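## Task

Pick up the small foam block on the desk and set it down on this room's counter. The block must rest there by itself at the end, not held by the robot, and the robot must not tip over or be left leaning.

## Robot and tools

Robot: a Hello Robot Stretch 4 with one arm. It has an omni-wheel base, a lift that slides up a mast, an arm that telescopes forward, a three-joint wrist (yaw, pitch, roll) and a two-finger gripper. It stands about 1.6 m tall; the base rim lies within 0.23 m of the base origin. Cameras: head_camera (top of mast, pointing forward and down; turn the base to look elsewhere), head_left_camera and head_right_camera (fisheyes beside it, aimed more steeply down, showing the base and arm), wrist_camera (behind the fingers, looking along them, fingertips near the bottom of its image).

Frames: the base frame has its origin on the floor below the base centre, x forward, y left, z up. hand_pose, a point between the open fingertips, is reported in this frame and may be slightly inaccurate; with all wrist joints at 0 its axes line up with the base frame. The odometry frame is where the base frame was when the scene began. Calibration lines give each camera's intrinsics K, distortion D and T_world_to_cam, where world means the base frame; expect small errors, larger for the wrist camera on an extended arm.

execute_actions: argument actions is a list holding one action or none (empty list = just report state and pictures). Optional cameras picks which images return (null or ["all"] = every camera, [] = none). An action may contain:
- base: exactly one relative command, an offset from where the base last reported itself: translate_m (metres, forward positive, -2 to 2), strafe_m (metres sideways, left positive, -2 to 2) or rotate_rad (radians, counter-clockwise seen from above positive, -3.2 to 3.2).
- joints: a dict of absolute joint targets by name: lift_m 0 to 1.2 m; arm_m 0 to 0.55 m extension; wrist_yaw_rad -1.134 to 4.276 (0 points forward, positive turns left, 3.14 stowed; above 3.4 the arm may block it); wrist_pitch_rad -1.117 to 4.259 (0 level, 1.57 pointing down); wrist_roll_rad -1.117 to 4.259 (0 keeps both fingers level; positive is clockwise viewed from behind); gripper_m -0.038 to 0.141 m fingertip gap (negative means fingers squeeze each other). Out-of-range joint targets are clipped and flagged; other bad values or unknown keys reject the whole call.
- pace: "slow", "default", "fast" or "max". Base speeds rise from 0.1 to 0.6 m/s and 1 to 4 rad/s across these; with the lift above 0.2 they are reduced, down to 0.3 m/s and 1 rad/s at full height.
- contact_limits: only arm_m, 0 (gentlest) to 0.75 (firmest), default 0.5; the arm halts on contact beyond it.
- end_of_arm: "enable_torque", sent alone, revives wrist or gripper motors that switched off.
Base and joint motions start together. A joint or base omitted from an action may still be driving toward its previous target. To unfold the wrist at scene start, send lift_m 0.4 together with wrist_yaw_rad 0.

wait: seconds 0 to 10; commands nothing and returns the same report. zoom_image: camera plus region [x0, y0, x1, y1] in pixels of that camera's latest full image, top-left origin, at most 504x504. finished_scene: scene number; ends that scene irreversibly and reports success plus the next task. Answering without any tool call ends everything.

Result lines: base_status and joint_status tell how each motion ended: done (for the base, the wheels turned the commanded amount even if slipping), off_target (stopped short, may still push), contact_stop_at_<key> (hit something; that part goes slack, a slack lift can sag under load, slack wheels can drift), limit_stop_at_<name> (built-in limit; limit_stop_at_tilt means leaning over 6 degrees and lift, arm and wheels stay slack until upright; limit_stop_at_own_body means a joint would hit the robot, so move it away), time_out, torque_fault (wrist or gripper motor overloaded and limp until enable_torque). After a stop, the old target is dropped. If a stop occurs, remaining motion calls in the same reply are skipped. on_its_own lists unrequested behaviour; its held at is the target, not the position. lidar_m: 12 distances in metres, 30-degree sectors counter-clockwise from straight ahead (4th left, 7th back, 10th right); "-" means nothing seen or closer than 0.25 m; it covers roughly 0.15 m up to robot height, can miss glass, thin legs and things behind. wrist_depth_mm: 7x7 grid of median depths, 100 to 2000 mm, from top left, including the robot's own parts. base_odometry is wheel-based; if turned_by_wheels and turned_by_imu differ by over about 0.1 rad, suspect a collision or slip. base_tilt in degrees, forward and right positive, with a fixed offset up to about 1.5. motor_effort is percent of maximum, positive toward larger joint values, peak in brackets; a rest effort outside normal range suggests a load or contact. For wheels, positive turns the base right.

Gripping: command a gap smaller than the object's width; squeezing tighter pulls it toward the wrist. Gap readings and done do not prove a grasp; look for a distinct gripper_m effort change (at commands of 0 or more) and check the cameras. If fingertips jam against a surface, lift up.

Avoid: driving or turning with over 1 kg held and arm_m above 0.2, especially at fast paces; sustained pushes or pulls, more risky with the gripper high or a high contact limit; pressing the gripper into things during base or arm moves (torque faults); tilting the wrist up (pitch below -0.2) while rolled (roll below -0.4 or above 4); dropping, slamming or knocking objects, which may also be nudged briefly by outside pushes. The simulation runs on while you think, so the robot keeps its last command meanwhile. Release objects so they sit stably on the counter, then back the gripper away before finishing.

Each tool is called after "Emit:" by a JSON object that holds its "fn" and its "kwargs".

## Session

Emit:
{"fn": "execute_actions", "kwargs": {"actions": []}}

Scene clock: 0.00 s.
base_odometry: x=+0.000 y=+0.000 heading=+0.000 (m, m, rad; odometry frame)
turned_by_wheels: +0.000 (rad since the last result)
turned_by_imu: +0.000 (rad since the last result)
base_tilt: forward=-0.2 right=-0.3 (deg)
lidar_m: 1.03 2.04 1.65 1.05 0.94 0.95 1.19 1.68 1.68 1.81 0.83 0.85
base_status: not commanded
joint_positions: lift_m=+0.203 arm_m=+0.001 wrist_yaw_rad=+3.069 wrist_pitch_rad=-0.007 wrist_roll_rad=+0.013 gripper_m=+0.057
joint_status: not commanded
motor_effort: lift_m=+19 arm_m=+0 wrist_yaw_rad=+1 wrist_pitch_rad=-6 wrist_roll_rad=+1 gripper_m=-5 wheel_0=+0 wheel_1=+0 wheel_2=+0 (%)
hand_pose: x=-0.1100 y=+0.1081 z=+0.3828 quat_wxyz=(+0.036, +0.004, +0.006, +0.999) (m; base frame)
wrist_depth_mm: - 131 1983 - 1255 1160 1078 / 107 133 255 - 1118 976 1160 / 130 137 - - 1118 976 1182 / 1576 1808 - - 1499 1336 1118 / 1366 1576 1499 1499 1078 946 1060 / 946 904 946 1078 1025 931 866 / 715 759 - 891 854 904 854
pictures: head_camera, head_left_camera, head_right_camera, wrist_camera
Images, in order (width x height): head_camera 420x560, head_left_camera 420x672, head_right_camera 420x672, wrist_camera 616x392.

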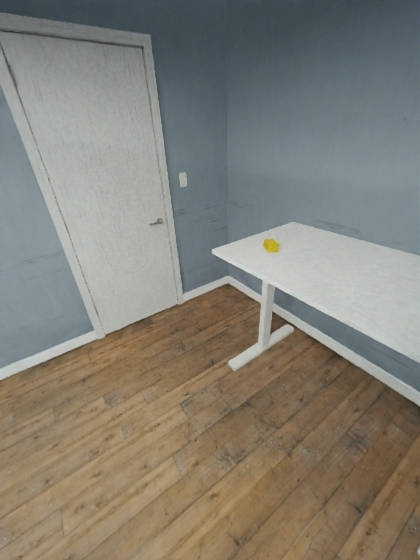

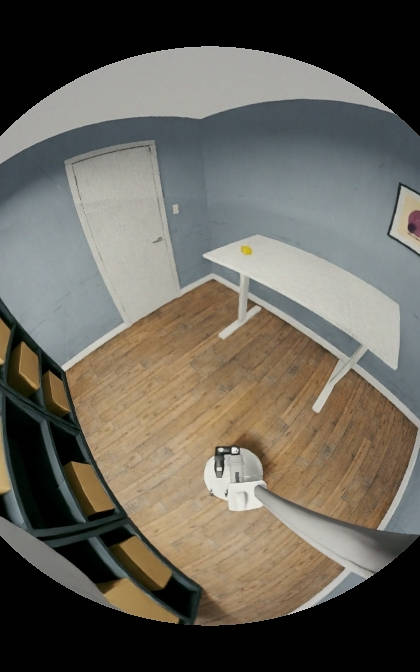

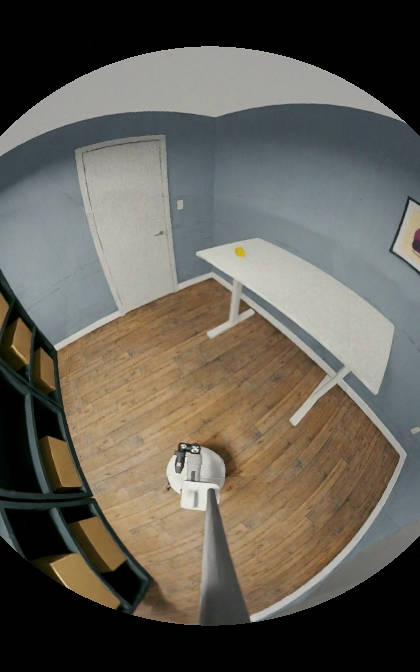

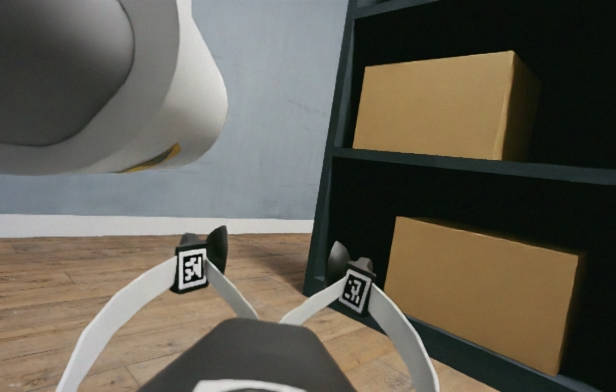

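Emit:
{"fn": "execute_actions", "kwargs": {"actions": [{"base":{"rotate_rad":-0.9},"joints":{"lift_m":0.95,"wrist_yaw_rad":0,"gripper_m":0.13},"pace":"fast"}], "cameras": ["head_camera","head_right_camera"]}}

Emit:
{"fn": "execute_actions", "kwargs": {"actions": [{"base":{"strafe_m":1.0},"joints":{"wrist_pitch_rad":0.4},"pace":"fast"}]}}

Scene clock: 16.70 s.
base_odometry: x=+0.000 y=+0.000 heading=-0.899 (m, m, rad; odometry frame)
turned_by_wheels: -0.899 (rad since the last result)
turned_by_imu: -0.906 (rad since the last result)
base_tilt: forward=-0.1 right=-0.3 (deg)
lidar_m: 0.84 0.86 1.18 2.01 1.40 0.98 0.94 0.97 1.76 1.65 1.72 0.88
base_status: done
joint_positions: lift_m=+0.950 arm_m=+0.001 wrist_yaw_rad=+0.000 wrist_pitch_rad=-0.007 wrist_roll_rad=+0.013 gripper_m=+0.130
joint_status: all done
motor_effort: lift_m=+25(28) arm_m=+0(0) wrist_yaw_rad=-1(4) wrist_pitch_rad=-7(7) wrist_roll_rad=+1(1) gripper_m=+0(5) wheel_0=+3(11) wheel_1=+2(12) wheel_2=+5(14) (%)
hand_pose: x=+0.4599 y=-0.0873 z=+1.1299 quat_wxyz=(+1.000, +0.006, -0.004, +0.000) (m; base frame)
wrist_depth_mm: 1308 1308 1366 1336 1336 1397 1430 / 1308 1366 1366 1366 1397 1430 1430 / 1366 1366 1366 1397 1430 1464 1464 / 1336 1397 1430 1464 1464 1464 1464 / 723 204 904 1060 1430 1499 1464 / 1397 1430 627 647 215 1464 1537 / 1397 1430 - 1499 1430 1499 1537
pictures: head_camera, head_right_camera
Images, in order (width x height): head_camera 420x560, head_right_camera 420x672.

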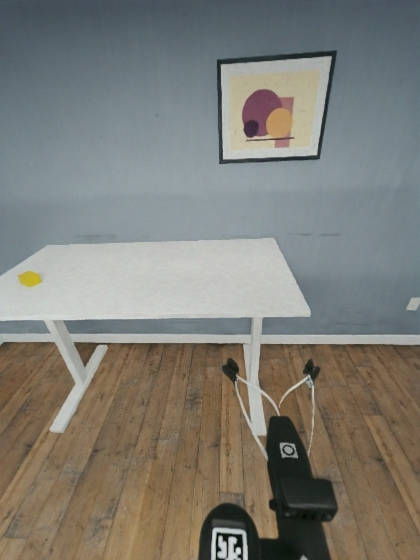

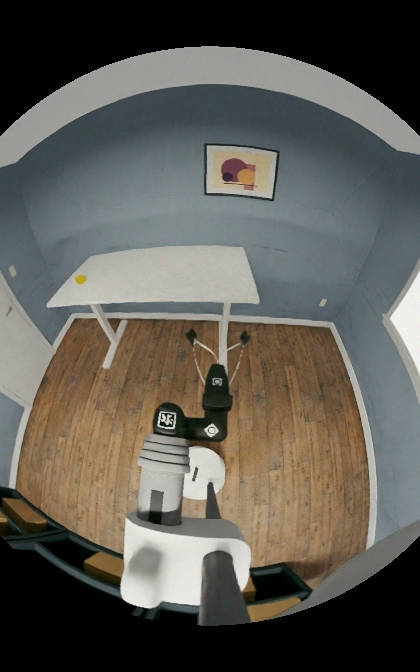

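Scene clock: 20.70 s.
base_odometry: x=+0.783 y=+0.622 heading=-0.899 (m, m, rad; odometry frame)
turned_by_wheels: +0.000 (rad since the last result)
turned_by_imu: +0.006 (rad since the last result)
base_tilt: forward=-0.1 right=-0.4 (deg)
lidar_m: 0.80 1.52 1.07 1.01 1.09 1.00 0.96 0.99 1.36 2.66 1.22 0.85
base_status: done
joint_positions: lift_m=+0.950 arm_m=+0.001 wrist_yaw_rad=+0.000 wrist_pitch_rad=+0.402 wrist_roll_rad=+0.013 gripper_m=+0.130
joint_status: all done
motor_effort: lift_m=+24(25) arm_m=+0(0) wrist_yaw_rad=+1(1) wrist_pitch_rad=-6(5) wrist_roll_rad=+1(1) gripper_m=-2(1) wheel_0=+0(11) wheel_1=+1(15) wheel_2=+0(4) (%)
hand_pose: x=+0.4370 y=-0.0874 z=+1.0151 quat_wxyz=(+0.980, +0.006, +0.199, -0.001) (m; base frame)
wrist_depth_mm: 1281 1255 1255 1255 1255 1255 1255 / 1366 1336 831 1042 1281 1336 1308 / 1464 1430 676 668 699 798 946 / 1576 1576 1499 1576 1576 1576 1537 / 1618 204 1661 1661 1708 1661 1708 / 1366 1397 1229 1499 215 1808 1708 / 1205 1255 - 1397 1366 1430 1499
pictures: head_camera, head_left_camera, head_right_camera, wrist_camera
camera_calibration (this result's frames):
wrist_camera: T_world_to_cam=[[0.0196404, -0.994131, 0.106382, -0.213167], [-0.44335, -0.104029, -0.890291, 1.12962], [0.896133, -0.029679, -0.442792, 0.284289], [0, 0, 0, 1]] pos_world=[0.250241, -0.0859649, 1.15424]
Images, in order (width x height): head_camera 420x560, head_left_camera 420x672, head_right_camera 420x672, wrist_camera 616x392.

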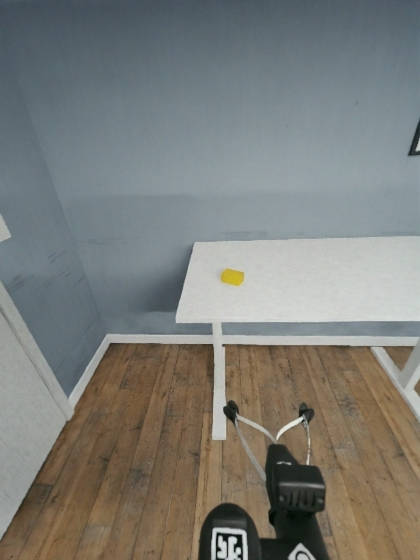

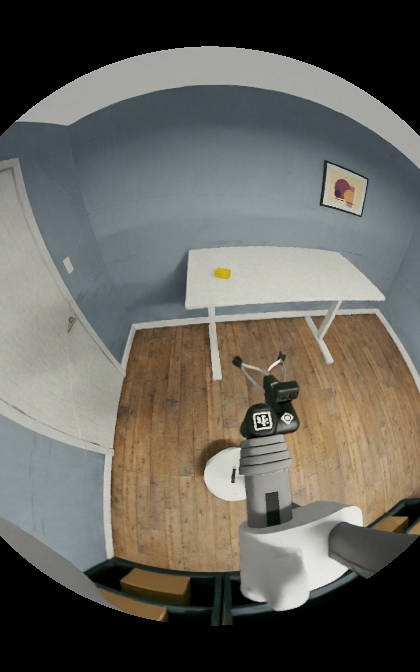

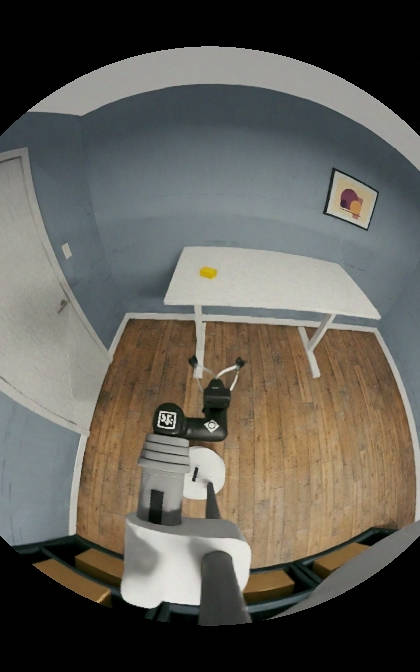

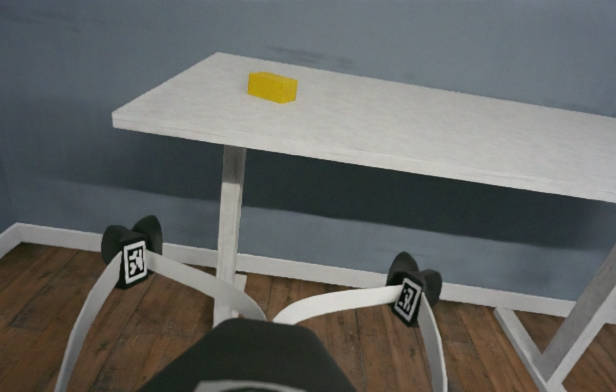

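Emit:
{"fn": "execute_actions", "kwargs": {"actions": [{"base":{"strafe_m":0.077},"joints":{"wrist_pitch_rad":1.45,"lift_m":1.2,"wrist_roll_rad":1.2},"pace":"fast"}], "cameras": []}}

Emit:
{"fn": "execute_actions", "kwargs": {"actions": [{"base":{"translate_m":0.42},"joints":{"arm_m":0.3},"pace":"fast"}]}}

Scene clock: 28.23 s.
base_odometry: x=+0.843 y=+0.670 heading=-0.899 (m, m, rad; odometry frame)
turned_by_wheels: +0.000 (rad since the last result)
turned_by_imu: +0.002 (rad since the last result)
base_tilt: forward=-0.2 right=-0.3 (deg)
lidar_m: 0.80 1.34 1.01 0.93 1.00 1.00 0.94 1.00 1.36 2.71 1.19 0.87
base_status: done
joint_positions: lift_m=+1.200 arm_m=+0.001 wrist_yaw_rad=+0.000 wrist_pitch_rad=+1.450 wrist_roll_rad=+1.200 gripper_m=+0.130
joint_status: all done
motor_effort: lift_m=+25(23) arm_m=+0(0) wrist_yaw_rad=+1(1) wrist_pitch_rad=+0(5) wrist_roll_rad=+2(6) gripper_m=-2(1) wheel_0=+0(11) wheel_1=+0(13) wheel_2=+0(1) (%)
hand_pose: x=+0.2062 y=-0.0874 z=+1.0914 quat_wxyz=(+0.618, +0.423, +0.547, -0.374) (m; base frame)
wrist_depth_mm: 1336 1308 1308 1336 1308 1308 1281 / 1336 1336 1308 1308 1281 1281 1336 / 1336 1308 1366 1281 1336 1281 1308 / 1366 1336 1336 1336 1308 1308 1308 / 1366 205 1336 1098 1118 1281 1281 / 1397 1366 1308 1118 215 1281 1255 / 1397 1336 - 1308 1308 1281 1281
pictures: none
No camera images: the call's "cameras" was empty. Leave "cameras" out to get every camera's image.

Scene clock: 31.10 s.
base_odometry: x=+1.104 y=+0.342 heading=-0.899 (m, m, rad; odometry frame)
turned_by_wheels: +0.000 (rad since the last result)
turned_by_imu: -0.001 (rad since the last result)
base_tilt: forward=-0.2 right=-0.4 (deg)
lidar_m: 0.39 0.41 0.99 0.95 0.97 1.39 1.38 1.43 1.96 2.72 0.58 0.40
base_status: done
joint_positions: lift_m=+1.200 arm_m=+0.298 wrist_yaw_rad=+0.000 wrist_pitch_rad=+1.450 wrist_roll_rad=+1.200 gripper_m=+0.130
joint_status: all done
motor_effort: lift_m=+25(25) arm_m=+9(11) wrist_yaw_rad=+0(1) wrist_pitch_rad=-1(2) wrist_roll_rad=+2(2) gripper_m=-1(1) wheel_0=+3(9) wheel_1=+2(10) wheel_2=-5(14) (%)
hand_pose: x=+0.5041 y=-0.0874 z=+1.0914 quat_wxyz=(+0.618, +0.422, +0.547, -0.374) (m; base frame)
wrist_depth_mm: 375 370 366 359 359 355 1255 / 377 370 368 364 359 355 1281 / 375 325 368 366 362 1281 1281 / 379 375 370 364 362 1308 1281 / 379 205 373 366 364 1281 1281 / 379 375 368 366 216 1098 1281 / 1366 377 - 1336 1336 1118 1255
pictures: head_camera, head_left_camera, head_right_camera, wrist_camera
camera_calibration (this result's frames):
wrist_camera: T_world_to_cam=[[-0.878505, -0.470476, -0.0829517, 0.48261], [-0.472335, 0.881413, 0.00319305, 0.352923], [0.0716125, 0.0419861, -0.996548, 1.28421], [0, 0, 0, 1]] pos_world=[0.498708, -0.137934, 1.31868]
Images, in order (width x height): head_camera 420x560, head_left_camera 420x672, head_right_camera 420x672, wrist_camera 616x392.

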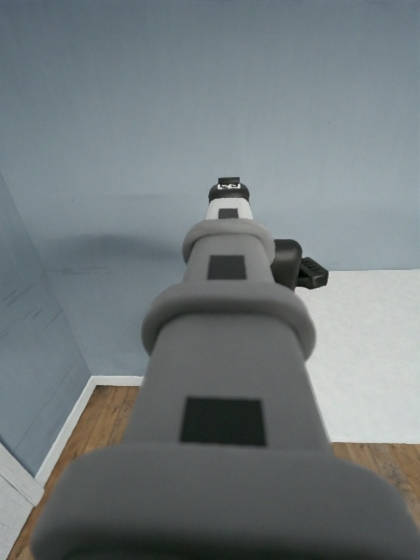

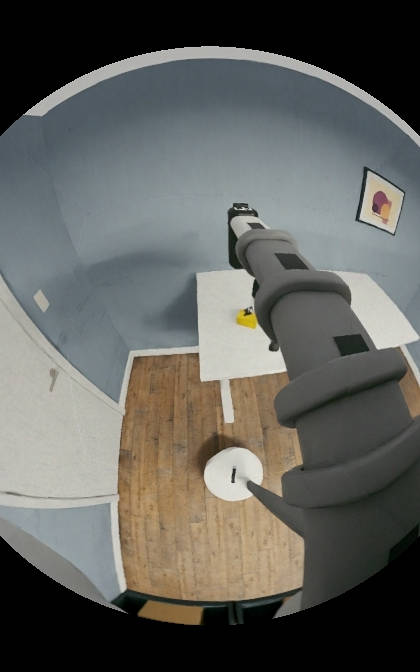

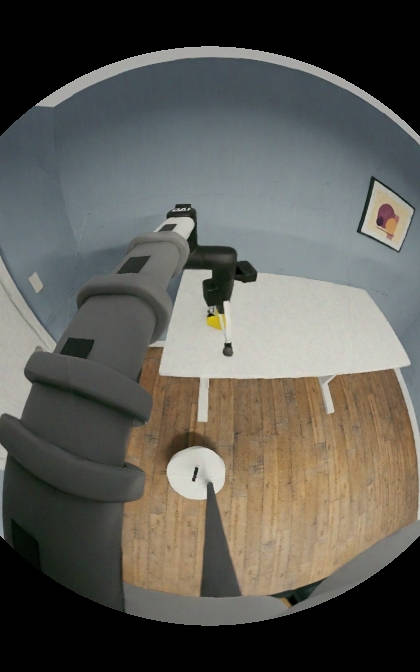

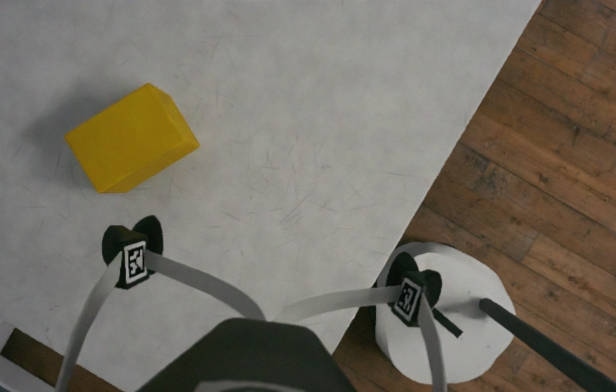

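Emit:
{"fn": "execute_actions", "kwargs": {"actions": [{"joints":{"arm_m":0.51,"wrist_pitch_rad":1.57,"wrist_roll_rad":2.07,"lift_m":1.16},"pace":"fast"}], "cameras": ["wrist_camera","head_right_camera"]}}

Scene clock: 39.87 s.
base_odometry: x=+1.104 y=+0.342 heading=-0.899 (m, m, rad; odometry frame)
turned_by_wheels: +0.000 (rad since the last result)
turned_by_imu: +0.002 (rad since the last result)
base_tilt: forward=-0.2 right=-0.4 (deg)
lidar_m: 0.39 0.41 0.98 0.95 0.98 1.37 1.39 1.43 1.95 2.71 0.59 0.42
base_status: not commanded
joint_positions: lift_m=+1.160 arm_m=+0.508 wrist_yaw_rad=+0.000 wrist_pitch_rad=+1.570 wrist_roll_rad=+2.070 gripper_m=+0.130
joint_status: all done
motor_effort: lift_m=+16(24) arm_m=+9(9) wrist_yaw_rad=+0(1) wrist_pitch_rad=+0(3) wrist_roll_rad=+2(6) gripper_m=+0(2) wheel_0=+3(3) wheel_1=+2(2) wheel_2=-5(5) (%)
hand_pose: x=+0.6797 y=-0.0874 z=+1.0501 quat_wxyz=(+0.361, +0.608, +0.361, -0.608) (m; base frame)
wrist_depth_mm: 303 306 309 315 319 325 1281 / 304 310 314 319 324 327 1308 / 307 312 317 320 327 329 1098 / 310 317 319 306 329 334 338 / 315 204 322 283 332 336 342 / 317 324 281 286 212 343 347 / 324 325 - 334 340 345 351
pictures: head_right_camera, wrist_camera
camera_calibration (this result's frames):
wrist_camera: T_world_to_cam=[[-0.928462, 0.370742, 0.0225606, 0.630067], [0.371425, 0.926495, 0.0604181, -0.193648], [0.00149724, 0.0644754, -0.997918, 1.28151], [0, 0, 0, 1]] pos_world=[0.655, -0.136804, 1.27633]
Images, in order (width x height): head_right_camera 420x672, wrist_camera 616x392.

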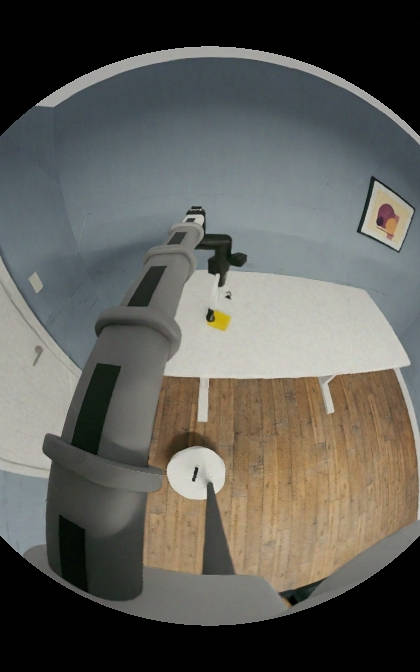

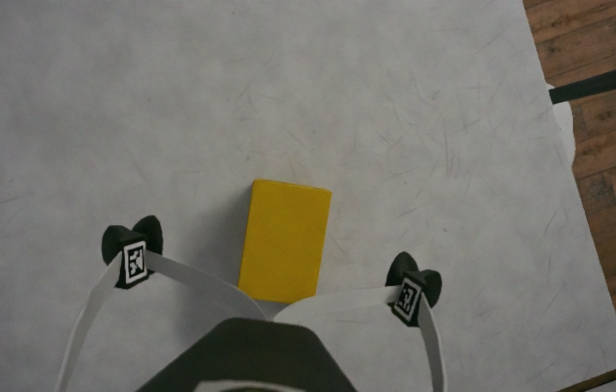

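Emit:
{"fn": "execute_actions", "kwargs": {"actions": [{"joints":{"arm_m":0.50,"lift_m":1.095,"gripper_m":0.11}}], "cameras": ["wrist_camera","head_right_camera"]}}

Scene clock: 43.43 s.
base_odometry: x=+1.104 y=+0.342 heading=-0.899 (m, m, rad; odometry frame)
turned_by_wheels: +0.000 (rad since the last result)
turned_by_imu: +0.001 (rad since the last result)
base_tilt: forward=-0.2 right=-0.4 (deg)
lidar_m: 0.39 0.41 0.98 0.95 0.98 1.37 1.38 1.42 1.95 2.71 0.59 0.41
base_status: not commanded
joint_positions: lift_m=+1.095 arm_m=+0.502 wrist_yaw_rad=+0.000 wrist_pitch_rad=+1.570 wrist_roll_rad=+2.070 gripper_m=+0.110
joint_status: all done
motor_effort: lift_m=+15(17) arm_m=-8(12) wrist_yaw_rad=+0(0) wrist_pitch_rad=+0(0) wrist_roll_rad=+2(2) gripper_m=-1(5) wheel_0=+3(3) wheel_1=+2(2) wheel_2=-5(5) (%)
hand_pose: x=+0.6728 y=-0.0874 z=+0.9851 quat_wxyz=(+0.361, +0.608, +0.361, -0.608) (m; base frame)
wrist_depth_mm: 241 244 249 251 255 258 263 / 244 247 251 254 258 262 264 / 247 250 253 257 259 264 266 / 247 252 255 255 263 268 271 / 252 213 215 216 264 270 274 / 253 258 216 218 265 272 276 / 256 259 - 268 271 276 278
pictures: head_right_camera, wrist_camera
camera_calibration (this result's frames):
wrist_camera: T_world_to_cam=[[-0.928416, 0.370857, 0.022572, 0.625116], [0.37154, 0.926449, 0.0604135, -0.187247], [0.00149293, 0.0644753, -0.997918, 1.21671], [0, 0, 0, 1]] pos_world=[0.648121, -0.136801, 1.21137]
Images, in order (width x height): head_right_camera 420x672, wrist_camera 616x392.

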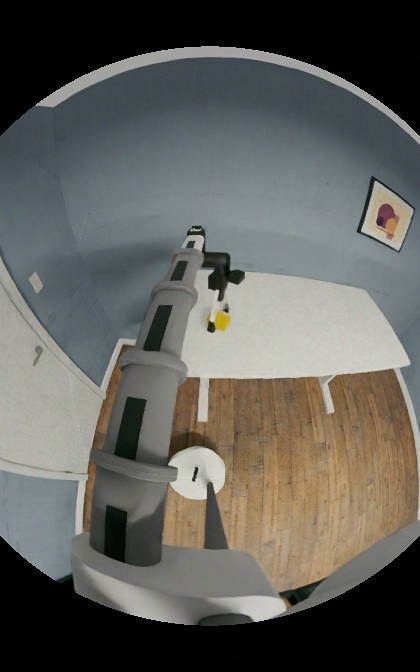

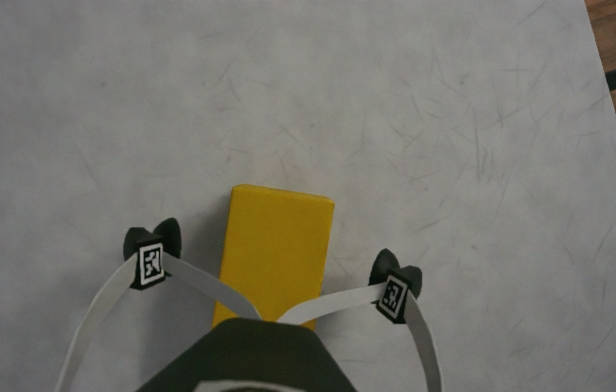

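Width ≈0.06.

Emit:
{"fn": "execute_actions", "kwargs": {"actions": [{"joints":{"gripper_m":0.02}}], "cameras": []}}

Emit:
{"fn": "execute_actions", "kwargs": {"actions": [{"joints":{"lift_m":1.18}}], "cameras": ["wrist_camera"]}}

Scene clock: 47.37 s.
base_odometry: x=+1.104 y=+0.342 heading=-0.899 (m, m, rad; odometry frame)
turned_by_wheels: +0.000 (rad since the last result)
turned_by_imu: +0.001 (rad since the last result)
base_tilt: forward=-0.2 right=-0.4 (deg)
lidar_m: 0.39 0.40 0.99 0.95 0.99 1.38 1.37 1.42 1.96 2.71 0.60 0.41
base_status: not commanded
joint_positions: lift_m=+1.095 arm_m=+0.502 wrist_yaw_rad=+0.000 wrist_pitch_rad=+1.570 wrist_roll_rad=+2.070 gripper_m=+0.020
joint_status: all done
motor_effort: lift_m=+15(15) arm_m=-9(9) wrist_yaw_rad=+0(0) wrist_pitch_rad=-1(0) wrist_roll_rad=+1(2) gripper_m=-18(20) wheel_0=+3(2) wheel_1=+2(2) wheel_2=-5(5) (%)
hand_pose: x=+0.6728 y=-0.0874 z=+0.9851 quat_wxyz=(+0.361, +0.608, +0.361, -0.608) (m; base frame)
wrist_depth_mm: 241 244 247 252 254 259 262 / 244 247 250 254 258 260 265 / 247 249 253 256 259 264 267 / 249 251 252 257 264 266 271 / 250 254 203 204 266 268 273 / 253 256 204 206 192 272 277 / 256 259 - 270 271 276 279
pictures: none
No camera images: the call's "cameras" was empty. Leave "cameras" out to get every camera's image.

Scene clock: 48.70 s.
base_odometry: x=+1.104 y=+0.342 heading=-0.899 (m, m, rad; odometry frame)
turned_by_wheels: +0.000 (rad since the last result)
turned_by_imu: +0.000 (rad since the last result)
base_tilt: forward=-0.2 right=-0.4 (deg)
lidar_m: 0.38 0.38 0.99 0.96 0.97 1.40 1.38 1.44 1.98 2.72 0.59 0.41
base_status: not commanded
joint_positions: lift_m=+1.180 arm_m=+0.502 wrist_yaw_rad=+0.000 wrist_pitch_rad=+1.570 wrist_roll_rad=+2.070 gripper_m=+0.020
joint_status: all done
motor_effort: lift_m=+25(28) arm_m=-9(9) wrist_yaw_rad=+0(0) wrist_pitch_rad=+0(0) wrist_roll_rad=+2(2) gripper_m=-17(17) wheel_0=+3(3) wheel_1=+2(2) wheel_2=-5(5) (%)
hand_pose: x=+0.6728 y=-0.0874 z=+1.0693 quat_wxyz=(+0.361, +0.608, +0.361, -0.608) (m; base frame)
wrist_depth_mm: 319 322 329 332 338 342 1308 / 322 329 332 336 343 349 1308 / 329 330 336 340 343 349 1336 / 330 334 340 340 349 353 1336 / 332 338 202 205 353 357 366 / 336 342 204 206 193 366 368 / 340 343 - 355 359 364 370
pictures: wrist_camera
camera_calibration (this result's frames):
wrist_camera: T_world_to_cam=[[-0.928418, 0.370856, 0.0224978, 0.623315], [0.371535, 0.926449, 0.0604432, -0.192366], [0.00157272, 0.0644753, -0.997918, 1.30064], [0, 0, 0, 1]] pos_world=[0.648122, -0.136801, 1.29553]
Images, in order (width x height): wrist_camera 616x392.

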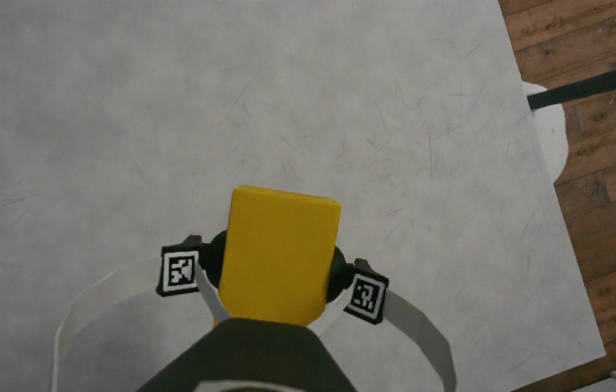

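Emit:
{"fn": "execute_actions", "kwargs": {"actions": [{"base":{"translate_m":-0.4},"joints":{"arm_m":0.02},"pace":"fast"}], "cameras": []}}

Emit:
{"fn": "execute_actions", "kwargs": {"actions": [{"base":{"rotate_rad":-1.57},"joints":{"lift_m":0.8},"pace":"fast"}]}}

Scene clock: 54.33 s.
base_odometry: x=+0.856 y=+0.655 heading=-0.900 (m, m, rad; odometry frame)
turned_by_wheels: +0.000 (rad since the last result)
turned_by_imu: +0.004 (rad since the last result)
base_tilt: forward=-0.1 right=-0.4 (deg)
lidar_m: 0.78 1.36 0.99 0.94 1.01 1.02 0.98 1.02 1.38 2.72 1.15 0.85
base_status: done
joint_positions: lift_m=+1.180 arm_m=+0.022 wrist_yaw_rad=+0.000 wrist_pitch_rad=+1.570 wrist_roll_rad=+2.070 gripper_m=+0.020
joint_status: all done
motor_effort: lift_m=+25(25) arm_m=-8(13) wrist_yaw_rad=+2(0) wrist_pitch_rad=-2(0) wrist_roll_rad=+1(2) gripper_m=-18(16) wheel_0=-3(9) wheel_1=-3(8) wheel_2=+3(14) (%)
hand_pose: x=+0.1926 y=-0.0874 z=+1.0693 quat_wxyz=(+0.361, +0.608, +0.361, -0.608) (m; base frame)
wrist_depth_mm: 1229 1229 1229 1281 1281 1308 1308 / 1229 1255 1281 1281 1308 1336 1308 / 1281 1229 1281 1308 1078 455 340 / 1255 1255 1308 1078 1098 1336 1308 / 1255 1281 202 205 1336 1336 1397 / 1229 1281 204 206 193 1336 1397 / 1281 1281 - 1336 1336 1397 1430
pictures: none
No camera images: the call's "cameras" was empty. Leave "cameras" out to get every camera's image.

Scene clock: 57.10 s.
base_odometry: x=+0.856 y=+0.655 heading=-2.468 (m, m, rad; odometry frame)
turned_by_wheels: -1.569 (rad since the last result)
turned_by_imu: -1.583 (rad since the last result)
base_tilt: forward=-0.2 right=-0.3 (deg)
lidar_m: 2.72 1.19 0.84 0.79 1.41 1.00 0.95 1.01 1.02 0.95 1.00 1.38
base_status: done
joint_positions: lift_m=+0.800 arm_m=+0.022 wrist_yaw_rad=+0.000 wrist_pitch_rad=+1.570 wrist_roll_rad=+2.070 gripper_m=+0.020
joint_status: all done
motor_effort: lift_m=+16(21) arm_m=-8(9) wrist_yaw_rad=+1(2) wrist_pitch_rad=-1(1) wrist_roll_rad=+1(1) gripper_m=-19(17) wheel_0=+6(8) wheel_1=+5(10) wheel_2=+9(11) (%)
hand_pose: x=+0.1926 y=-0.0874 z=+0.6901 quat_wxyz=(+0.361, +0.608, +0.361, -0.608) (m; base frame)
wrist_depth_mm: 854 866 878 878 891 917 931 / 866 866 878 904 904 931 946 / 866 891 891 891 699 459 338 / 866 891 904 699 707 741 960 / 878 891 202 204 732 976 976 / 891 917 204 206 192 960 976 / 917 917 - 931 991 976 991
pictures: head_camera, head_left_camera, head_right_camera, wrist_camera
camera_calibration (this result's frames):
wrist_camera: T_world_to_cam=[[-0.928241, 0.371275, 0.0228645, 0.185805], [0.371976, 0.926282, 0.0602966, 0.00895122], [0.00120768, 0.0644749, -0.997919, 0.923059], [0, 0, 0, 1]] pos_world=[0.168028, -0.13679, 0.91635]
Images, in order (width x height): head_camera 420x560, head_left_camera 420x672, head_right_camera 420x672, wrist_camera 616x392.

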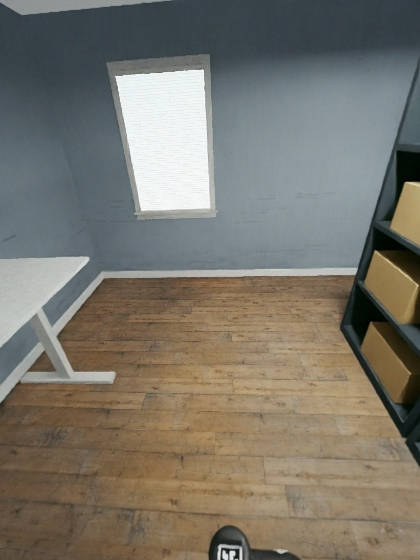

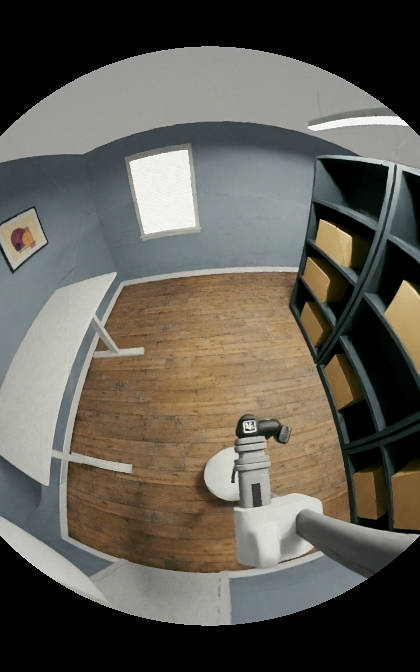

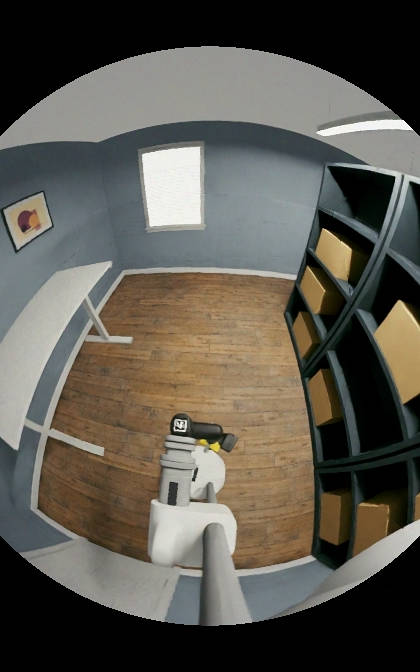

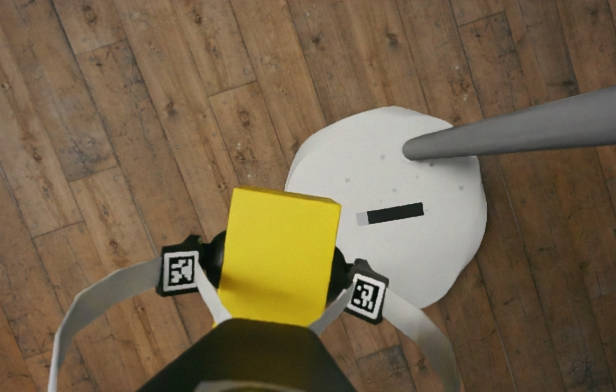

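Emit:
{"fn": "execute_actions", "kwargs": {"actions": [{"base":{"translate_m":2.0},"joints":{"lift_m":0.55},"pace":"max"}], "cameras": []}}

Emit:
{"fn": "execute_actions", "kwargs": {"actions": [{"base":{"rotate_rad":-1.57},"pace":"fast"}], "cameras": []}}

Emit:
{"fn": "execute_actions", "kwargs": {"actions": [{"base":{"strafe_m":0.27},"pace":"fast"}]}}

Scene clock: 68.07 s.
base_odometry: x=-0.707 y=-0.593 heading=-2.468 (m, m, rad; odometry frame)
turned_by_wheels: +0.000 (rad since the last result)
turned_by_imu: -0.005 (rad since the last result)
base_tilt: forward=-0.2 right=-0.4 (deg)
lidar_m: 0.74 0.74 1.04 1.63 1.06 1.21 2.98 1.36 0.97 0.95 1.14 0.79
base_status: done
joint_positions: lift_m=+0.550 arm_m=+0.022 wrist_yaw_rad=+0.000 wrist_pitch_rad=+1.570 wrist_roll_rad=+2.070 gripper_m=+0.020
joint_status: all done
motor_effort: lift_m=+17(13) arm_m=-8(9) wrist_yaw_rad=+0(1) wrist_pitch_rad=-1(1) wrist_roll_rad=+2(2) gripper_m=-17(18) wheel_0=+2(10) wheel_1=+3(9) wheel_2=-3(16) (%)
hand_pose: x=+0.1926 y=-0.0874 z=+0.4400 quat_wxyz=(+0.361, +0.608, +0.361, -0.608) (m; base frame)
wrist_depth_mm: 627 627 640 647 661 668 668 / 627 634 640 661 654 466 676 / 640 634 661 517 455 452 336 / 647 647 654 452 455 466 473 / 640 647 202 204 462 469 477 / 647 661 204 206 192 473 707 / 654 668 - 691 477 480 715
pictures: none
No camera images: the call's "cameras" was empty. Leave "cameras" out to get every camera's image.

Scene clock: 69.80 s.
base_odometry: x=-0.707 y=-0.593 heading=+2.246 (m, m, rad; odometry frame)
turned_by_wheels: -1.569 (rad since the last result)
turned_by_imu: -1.584 (rad since the last result)
base_tilt: forward=-0.2 right=-0.3 (deg)
lidar_m: 0.96 1.14 0.80 0.75 0.76 1.02 1.63 1.07 1.19 2.93 1.40 0.98
base_status: done
joint_positions: lift_m=+0.550 arm_m=+0.022 wrist_yaw_rad=+0.000 wrist_pitch_rad=+1.570 wrist_roll_rad=+2.070 gripper_m=+0.020
joint_status: not commanded
motor_effort: lift_m=+17(17) arm_m=-8(9) wrist_yaw_rad=+0(0) wrist_pitch_rad=-1(1) wrist_roll_rad=+1(1) gripper_m=-16(18) wheel_0=+2(11) wheel_1=+2(15) wheel_2=+3(14) (%)
hand_pose: x=+0.1926 y=-0.0874 z=+0.4400 quat_wxyz=(+0.361, +0.608, +0.361, -0.608) (m; base frame)
wrist_depth_mm: 621 621 640 647 654 661 668 / 627 634 647 661 661 466 683 / 627 640 654 521 455 452 338 / 640 654 654 452 459 466 473 / 647 654 202 205 462 473 473 / 654 661 204 206 192 480 707 / 661 668 - 676 473 480 723
pictures: none
No camera images: the call's "cameras" was empty. Leave "cameras" out to get every camera's image.

Scene clock: 71.60 s.
base_odometry: x=-0.918 y=-0.762 heading=+2.246 (m, m, rad; odometry frame)
turned_by_wheels: +0.000 (rad since the last result)
turned_by_imu: +0.002 (rad since the last result)
base_tilt: forward=-0.2 right=-0.3 (deg)
lidar_m: 2.17 0.74 0.50 0.48 0.48 0.68 1.64 1.31 1.23 3.21 1.40 1.03
base_status: done
joint_positions: lift_m=+0.550 arm_m=+0.022 wrist_yaw_rad=+0.000 wrist_pitch_rad=+1.570 wrist_roll_rad=+2.070 gripper_m=+0.020
joint_status: not commanded
motor_effort: lift_m=+17(17) arm_m=-9(8) wrist_yaw_rad=+0(0) wrist_pitch_rad=-1(1) wrist_roll_rad=+1(1) gripper_m=-17(18) wheel_0=+0(14) wheel_1=+0(15) wheel_2=+0(2) (%)
hand_pose: x=+0.1926 y=-0.0874 z=+0.4400 quat_wxyz=(+0.361, +0.608, +0.361, -0.608) (m; base frame)
wrist_depth_mm: 627 621 634 640 654 661 676 / 627 640 647 654 661 466 676 / 634 647 647 517 449 455 336 / 640 647 654 449 455 466 473 / 640 647 202 205 459 469 477 / 654 661 204 206 192 473 707 / 668 668 - 691 477 484 723
pictures: head_camera, head_left_camera, head_right_camera, wrist_camera
camera_calibration (this result's frames):
wrist_camera: T_world_to_cam=[[-0.928277, 0.371191, 0.022768, 0.19157], [0.371886, 0.926315, 0.0603353, 0.0240322], [0.00130557, 0.064475, -0.997918, 0.673469], [0, 0, 0, 1]] pos_world=[0.168014, -0.136792, 0.666256]
Images, in order (width x height): head_camera 420x560, head_left_camera 420x672, head_right_camera 420x672, wrist_camera 616x392.

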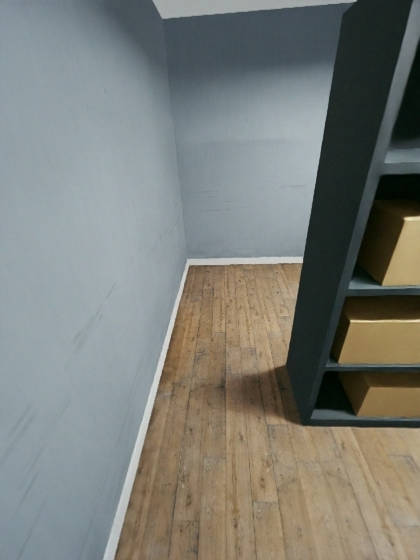

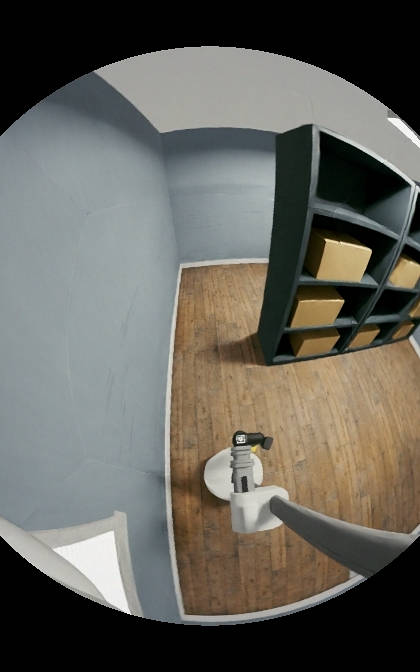

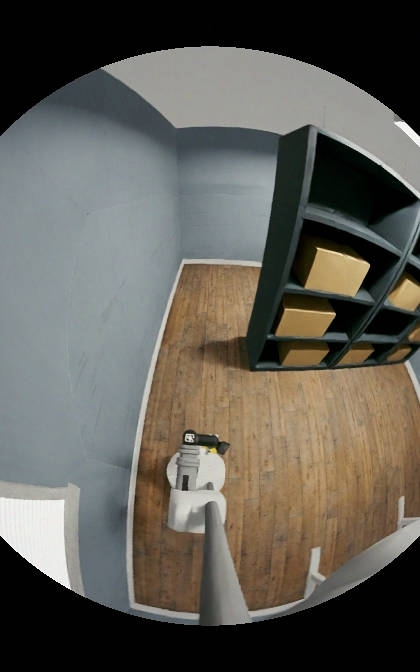

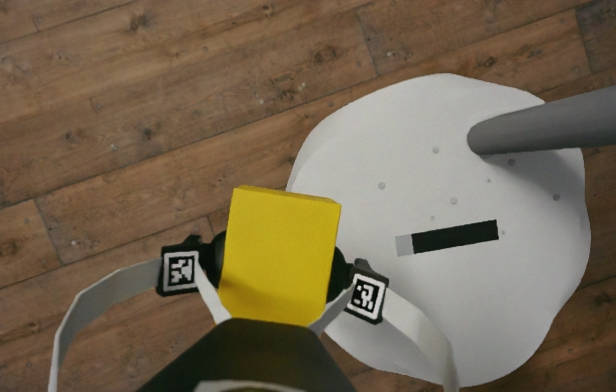

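Emit:
{"fn": "execute_actions", "kwargs": {"actions": [{"base":{"translate_m":1.95},"pace":"max"}], "cameras": []}}

Emit:
{"fn": "execute_actions", "kwargs": {"actions": [{"base":{"rotate_rad":-1.5},"pace":"fast"}], "cameras": ["head_camera","head_left_camera"]}}

Scene clock: 80.23 s.
base_odometry: x=-2.137 y=+0.760 heading=+2.246 (m, m, rad; odometry frame)
turned_by_wheels: +0.000 (rad since the last result)
turned_by_imu: -0.006 (rad since the last result)
base_tilt: forward=-0.2 right=-0.4 (deg)
lidar_m: 1.14 0.83 0.57 0.55 0.58 0.74 2.00 0.65 0.73 1.89 1.31 1.21
base_status: done
joint_positions: lift_m=+0.550 arm_m=+0.022 wrist_yaw_rad=+0.000 wrist_pitch_rad=+1.570 wrist_roll_rad=+2.070 gripper_m=+0.020
joint_status: not commanded
motor_effort: lift_m=+17(17) arm_m=-8(9) wrist_yaw_rad=+0(0) wrist_pitch_rad=+0(1) wrist_roll_rad=+1(1) gripper_m=-19(18) wheel_0=+0(9) wheel_1=+1(10) wheel_2=+0(18) (%)
hand_pose: x=+0.1927 y=-0.0874 z=+0.4400 quat_wxyz=(+0.361, +0.608, +0.361, -0.608) (m; base frame)
wrist_depth_mm: 621 627 627 640 654 668 676 / 627 640 647 647 640 466 683 / 627 647 647 517 455 455 336 / 640 647 654 452 459 462 469 / 647 647 203 204 462 469 480 / 647 661 204 206 193 473 707 / 661 676 - 691 477 480 732
pictures: none
No camera images: the call's "cameras" was empty. Leave "cameras" out to get every camera's image.

Scene clock: 81.93 s.
base_odometry: x=-2.137 y=+0.761 heading=+0.747 (m, m, rad; odometry frame)
turned_by_wheels: -1.499 (rad since the last result)
turned_by_imu: -1.514 (rad since the last result)
base_tilt: forward=-0.2 right=-0.4 (deg)
lidar_m: 1.89 1.32 1.18 1.14 0.76 0.57 0.55 0.58 0.82 2.39 0.67 0.79
base_status: done
joint_positions: lift_m=+0.550 arm_m=+0.022 wrist_yaw_rad=+0.000 wrist_pitch_rad=+1.570 wrist_roll_rad=+2.070 gripper_m=+0.020
joint_status: not commanded
motor_effort: lift_m=+17(17) arm_m=-8(8) wrist_yaw_rad=+0(0) wrist_pitch_rad=-1(1) wrist_roll_rad=+1(1) gripper_m=-18(18) wheel_0=+2(9) wheel_1=+1(12) wheel_2=+6(14) (%)
hand_pose: x=+0.1927 y=-0.0874 z=+0.4400 quat_wxyz=(+0.361, +0.608, +0.361, -0.608) (m; base frame)
wrist_depth_mm: 621 634 634 640 654 661 668 / 627 634 640 661 654 462 683 / 627 640 654 521 452 455 336 / 634 647 654 449 462 462 469 / 647 654 203 205 459 469 477 / 647 654 204 205 192 473 715 / 661 668 - 691 477 484 715
pictures: head_camera, head_left_camera
Images, in order (width x height): head_camera 420x560, head_left_camera 420x672.

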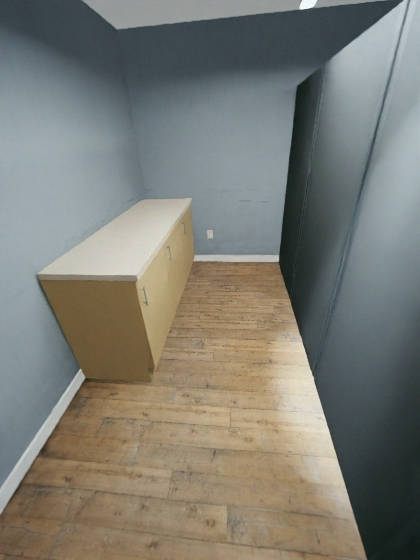

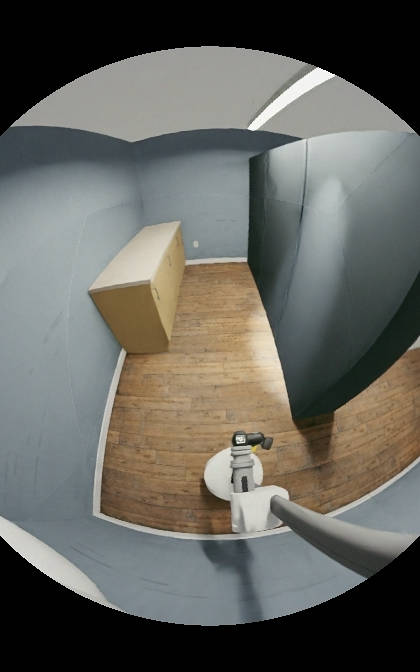

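Emit:
{"fn": "execute_actions", "kwargs": {"actions": [{"base":{"rotate_rad":0.54},"joints":{"lift_m":0.85},"pace":"fast"}], "cameras": []}}

Emit:
{"fn": "execute_actions", "kwargs": {"actions": [{"base":{"translate_m":0.95},"joints":{"lift_m":1.17},"pace":"fast"}], "cameras": []}}

Emit:
{"fn": "execute_actions", "kwargs": {"actions": [{"joints":{"arm_m":0.52},"pace":"fast"}], "cameras": ["head_right_camera","wrist_camera"]}}

Scene clock: 89.10 s.
base_odometry: x=-2.137 y=+0.761 heading=+1.286 (m, m, rad; odometry frame)
turned_by_wheels: +0.539 (rad since the last result)
turned_by_imu: +0.546 (rad since the last result)
base_tilt: forward=-0.2 right=-0.4 (deg)
lidar_m: 1.32 1.18 1.14 0.77 0.57 0.54 0.58 0.84 2.72 0.66 0.79 1.77
base_status: done
joint_positions: lift_m=+0.850 arm_m=+0.022 wrist_yaw_rad=+0.000 wrist_pitch_rad=+1.570 wrist_roll_rad=+2.070 gripper_m=+0.020
joint_status: all done
motor_effort: lift_m=+25(26) arm_m=-8(9) wrist_yaw_rad=+0(0) wrist_pitch_rad=-1(1) wrist_roll_rad=+2(2) gripper_m=-18(17) wheel_0=-4(10) wheel_1=-4(10) wheel_2=-3(14) (%)
hand_pose: x=+0.1927 y=-0.0874 z=+0.7393 quat_wxyz=(+0.361, +0.608, +0.361, -0.608) (m; base frame)
wrist_depth_mm: 891 917 931 931 960 976 991 / 904 917 917 960 946 960 991 / 917 931 946 931 750 455 340 / 931 946 960 750 750 991 1008 / 917 960 202 204 768 991 960 / 960 976 204 206 193 1025 931 / 976 960 - 991 991 1025 904
pictures: none
No camera images: the call's "cameras" was empty. Leave "cameras" out to get every camera's image.

Scene clock: 92.93 s.
base_odometry: x=-1.870 y=+1.672 heading=+1.286 (m, m, rad; odometry frame)
turned_by_wheels: +0.000 (rad since the last result)
turned_by_imu: -0.003 (rad since the last result)
base_tilt: forward=-0.1 right=-0.4 (deg)
lidar_m: 0.43 0.58 0.62 0.66 0.96 1.36 1.44 1.06 1.03 1.11 1.57 0.40
base_status: done
joint_positions: lift_m=+1.170 arm_m=+0.022 wrist_yaw_rad=+0.000 wrist_pitch_rad=+1.570 wrist_roll_rad=+2.070 gripper_m=+0.020
joint_status: all done
motor_effort: lift_m=+25(28) arm_m=-9(8) wrist_yaw_rad=+0(0) wrist_pitch_rad=-1(1) wrist_roll_rad=+1(1) gripper_m=-18(17) wheel_0=+3(8) wheel_1=+3(8) wheel_2=-2(16) (%)
hand_pose: x=+0.1926 y=-0.0874 z=+1.0593 quat_wxyz=(+0.361, +0.608, +0.361, -0.608) (m; base frame)
wrist_depth_mm: 1205 1182 1229 1229 1255 1281 1281 / 1229 1229 1255 1255 1281 1308 1336 / 976 1205 1229 1281 1078 459 340 / 359 585 1042 1078 1098 1366 1336 / 362 492 202 204 1308 1336 1366 / 368 580 204 206 193 1366 1366 / 387 691 - 1336 1336 1366 1366
pictures: none
No camera images: the call's "cameras" was empty. Leave "cameras" out to get every camera's image.

Scene clock: 95.03 s.
base_odometry: x=-1.870 y=+1.672 heading=+1.286 (m, m, rad; odometry frame)
turned_by_wheels: +0.000 (rad since the last result)
turned_by_imu: +0.001 (rad since the last result)
base_tilt: forward=-0.2 right=-0.4 (deg)
lidar_m: 0.42 0.60 0.62 0.66 0.96 1.35 1.43 1.05 1.02 1.09 1.58 0.39
base_status: not commanded
joint_positions: lift_m=+1.170 arm_m=+0.518 wrist_yaw_rad=+0.000 wrist_pitch_rad=+1.570 wrist_roll_rad=+2.070 gripper_m=+0.020
joint_status: all done
motor_effort: lift_m=+25(25) arm_m=+9(8) wrist_yaw_rad=-1(0) wrist_pitch_rad=+0(0) wrist_roll_rad=+1(2) gripper_m=-17(19) wheel_0=+3(3) wheel_1=+3(3) wheel_2=-2(2) (%)
hand_pose: x=+0.6897 y=-0.0874 z=+1.0593 quat_wxyz=(+0.361, +0.608, +0.361, -0.608) (m; base frame)
wrist_depth_mm: 349 353 355 366 368 373 1308 / 349 355 362 366 370 382 1308 / 351 359 366 370 375 379 1138 / 359 364 366 370 379 387 1366 / 362 366 202 204 387 1336 1366 / 368 370 204 206 193 1336 1366 / 370 373 - 387 389 1060 1308
pictures: head_right_camera, wrist_camera
camera_calibration (this result's frames):
wrist_camera: T_world_to_cam=[[-0.928385, 0.370943, 0.0224277, 0.639299], [0.371617, 0.926415, 0.0604716, -0.198138], [0.00165417, 0.0644754, -0.997918, 1.29061], [0, 0, 0, 1]] pos_world=[0.665012, -0.136799, 1.28557]
Images, in order (width x height): head_right_camera 420x672, wrist_camera 616x392.

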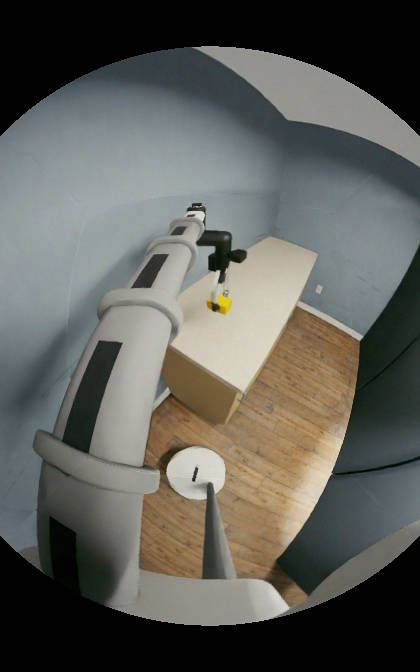

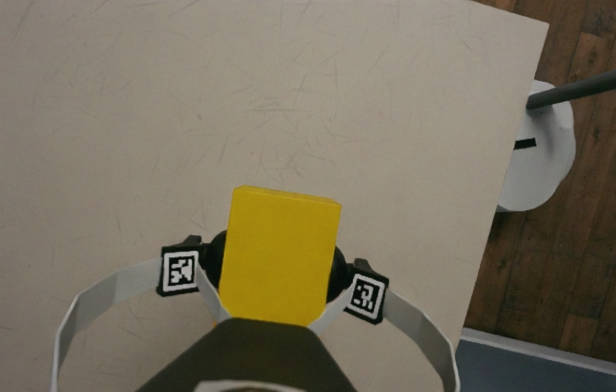

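Depth 370 vs 256 at grasp: lower 0.113.

Emit:
{"fn": "execute_actions", "kwargs": {"actions": [{"joints":{"lift_m":1.058}}], "cameras": []}}

Emit:
{"fn": "execute_actions", "kwargs": {"actions": [{"joints":{"gripper_m":0.11}}], "cameras": []}}

Emit:
{"fn": "execute_actions", "kwargs": {"actions": [{"joints":{"lift_m":1.15},"pace":"fast"}], "cameras": ["wrist_camera"]}}

Scene clock: 100.30 s.
base_odometry: x=-1.870 y=+1.672 heading=+1.286 (m, m, rad; odometry frame)
turned_by_wheels: +0.000 (rad since the last result)
turned_by_imu: +0.002 (rad since the last result)
base_tilt: forward=-0.2 right=-0.4 (deg)
lidar_m: 0.41 0.59 0.61 0.67 0.95 1.35 1.44 1.06 1.02 1.10 1.56 0.40
base_status: not commanded
joint_positions: lift_m=+1.058 arm_m=+0.518 wrist_yaw_rad=+0.000 wrist_pitch_rad=+1.570 wrist_roll_rad=+2.070 gripper_m=+0.020
joint_status: all done
motor_effort: lift_m=+15(23) arm_m=+9(9) wrist_yaw_rad=+0(1) wrist_pitch_rad=+0(0) wrist_roll_rad=+1(1) gripper_m=-18(19) wheel_0=+3(3) wheel_1=+3(3) wheel_2=-2(2) (%)
hand_pose: x=+0.6897 y=-0.0874 z=+0.9481 quat_wxyz=(+0.361, +0.608, +0.361, -0.608) (m; base frame)
wrist_depth_mm: 244 247 251 255 259 262 265 / 247 250 253 256 260 264 267 / 248 252 255 259 264 266 271 / 252 254 257 260 265 270 273 / 253 256 202 205 268 271 278 / 256 259 204 206 192 277 1281 / 258 263 - 272 274 278 1205
pictures: none
No camera images: the call's "cameras" was empty. Leave "cameras" out to get every camera's image.

Scene clock: 102.03 s.
base_odometry: x=-1.870 y=+1.672 heading=+1.286 (m, m, rad; odometry frame)
turned_by_wheels: +0.000 (rad since the last result)
turned_by_imu: +0.001 (rad since the last result)
base_tilt: forward=-0.1 right=-0.4 (deg)
lidar_m: 0.40 0.61 0.62 0.68 0.95 1.34 1.43 1.06 1.04 1.08 1.55 0.40
base_status: not commanded
joint_positions: lift_m=+1.058 arm_m=+0.518 wrist_yaw_rad=+0.000 wrist_pitch_rad=+1.570 wrist_roll_rad=+2.070 gripper_m=+0.110
joint_status: all done
motor_effort: lift_m=+15(15) arm_m=+9(8) wrist_yaw_rad=+0(1) wrist_pitch_rad=+0(0) wrist_roll_rad=+1(1) gripper_m=-1(18) wheel_0=+3(4) wheel_1=+3(3) wheel_2=-2(2) (%)
hand_pose: x=+0.6897 y=-0.0874 z=+0.9481 quat_wxyz=(+0.361, +0.608, +0.361, -0.608) (m; base frame)
wrist_depth_mm: 244 247 251 256 257 262 264 / 247 250 253 256 263 264 268 / 249 253 255 258 264 266 268 / 252 255 257 259 266 270 273 / 253 213 218 220 268 273 278 / 256 259 219 220 270 277 1255 / 259 262 - 271 273 279 1229
pictures: none
No camera images: the call's "cameras" was empty. Leave "cameras" out to get every camera's image.

Scene clock: 103.17 s.
base_odometry: x=-1.870 y=+1.672 heading=+1.286 (m, m, rad; odometry frame)
turned_by_wheels: +0.000 (rad since the last result)
turned_by_imu: +0.000 (rad since the last result)
base_tilt: forward=-0.2 right=-0.4 (deg)
lidar_m: 0.41 0.59 0.62 0.66 0.98 1.36 1.44 1.07 1.03 1.10 1.54 0.40
base_status: not commanded
joint_positions: lift_m=+1.150 arm_m=+0.518 wrist_yaw_rad=+0.000 wrist_pitch_rad=+1.570 wrist_roll_rad=+2.070 gripper_m=+0.110
joint_status: all done
motor_effort: lift_m=+25(29) arm_m=+9(9) wrist_yaw_rad=+0(0) wrist_pitch_rad=+0(0) wrist_roll_rad=+1(2) gripper_m=-1(2) wheel_0=+3(3) wheel_1=+3(3) wheel_2=-2(2) (%)
hand_pose: x=+0.6897 y=-0.0874 z=+1.0393 quat_wxyz=(+0.361, +0.608, +0.361, -0.608) (m; base frame)
wrist_depth_mm: 330 332 338 343 347 353 1281 / 332 338 342 345 351 355 1060 / 338 340 347 349 355 362 1098 / 336 345 347 351 359 364 1308 / 343 213 351 314 362 366 1366 / 347 349 353 359 362 1336 1366 / 347 351 - 364 370 1042 1281
pictures: wrist_camera
camera_calibration (this result's frames):
wrist_camera: T_world_to_cam=[[-0.928384, 0.370944, 0.0224277, 0.639753], [0.371618, 0.926414, 0.0604716, -0.196931], [0.00165422, 0.0644754, -0.997918, 1.27066], [0, 0, 0, 1]] pos_world=[0.665018, -0.136799, 1.26557]
Images, in order (width x height): wrist_camera 616x392.

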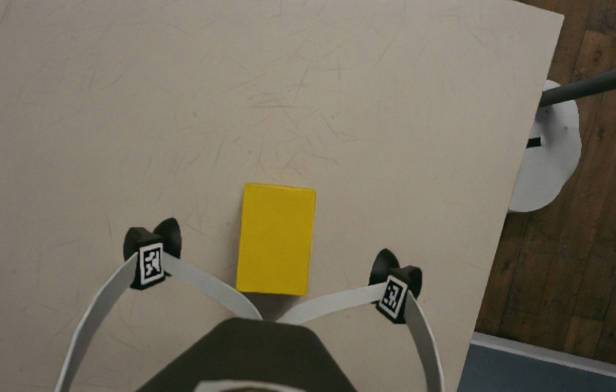

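Emit:
{"fn": "finished_scene", "kwargs": {"scene": 1}}

The scene is finished: the task was done.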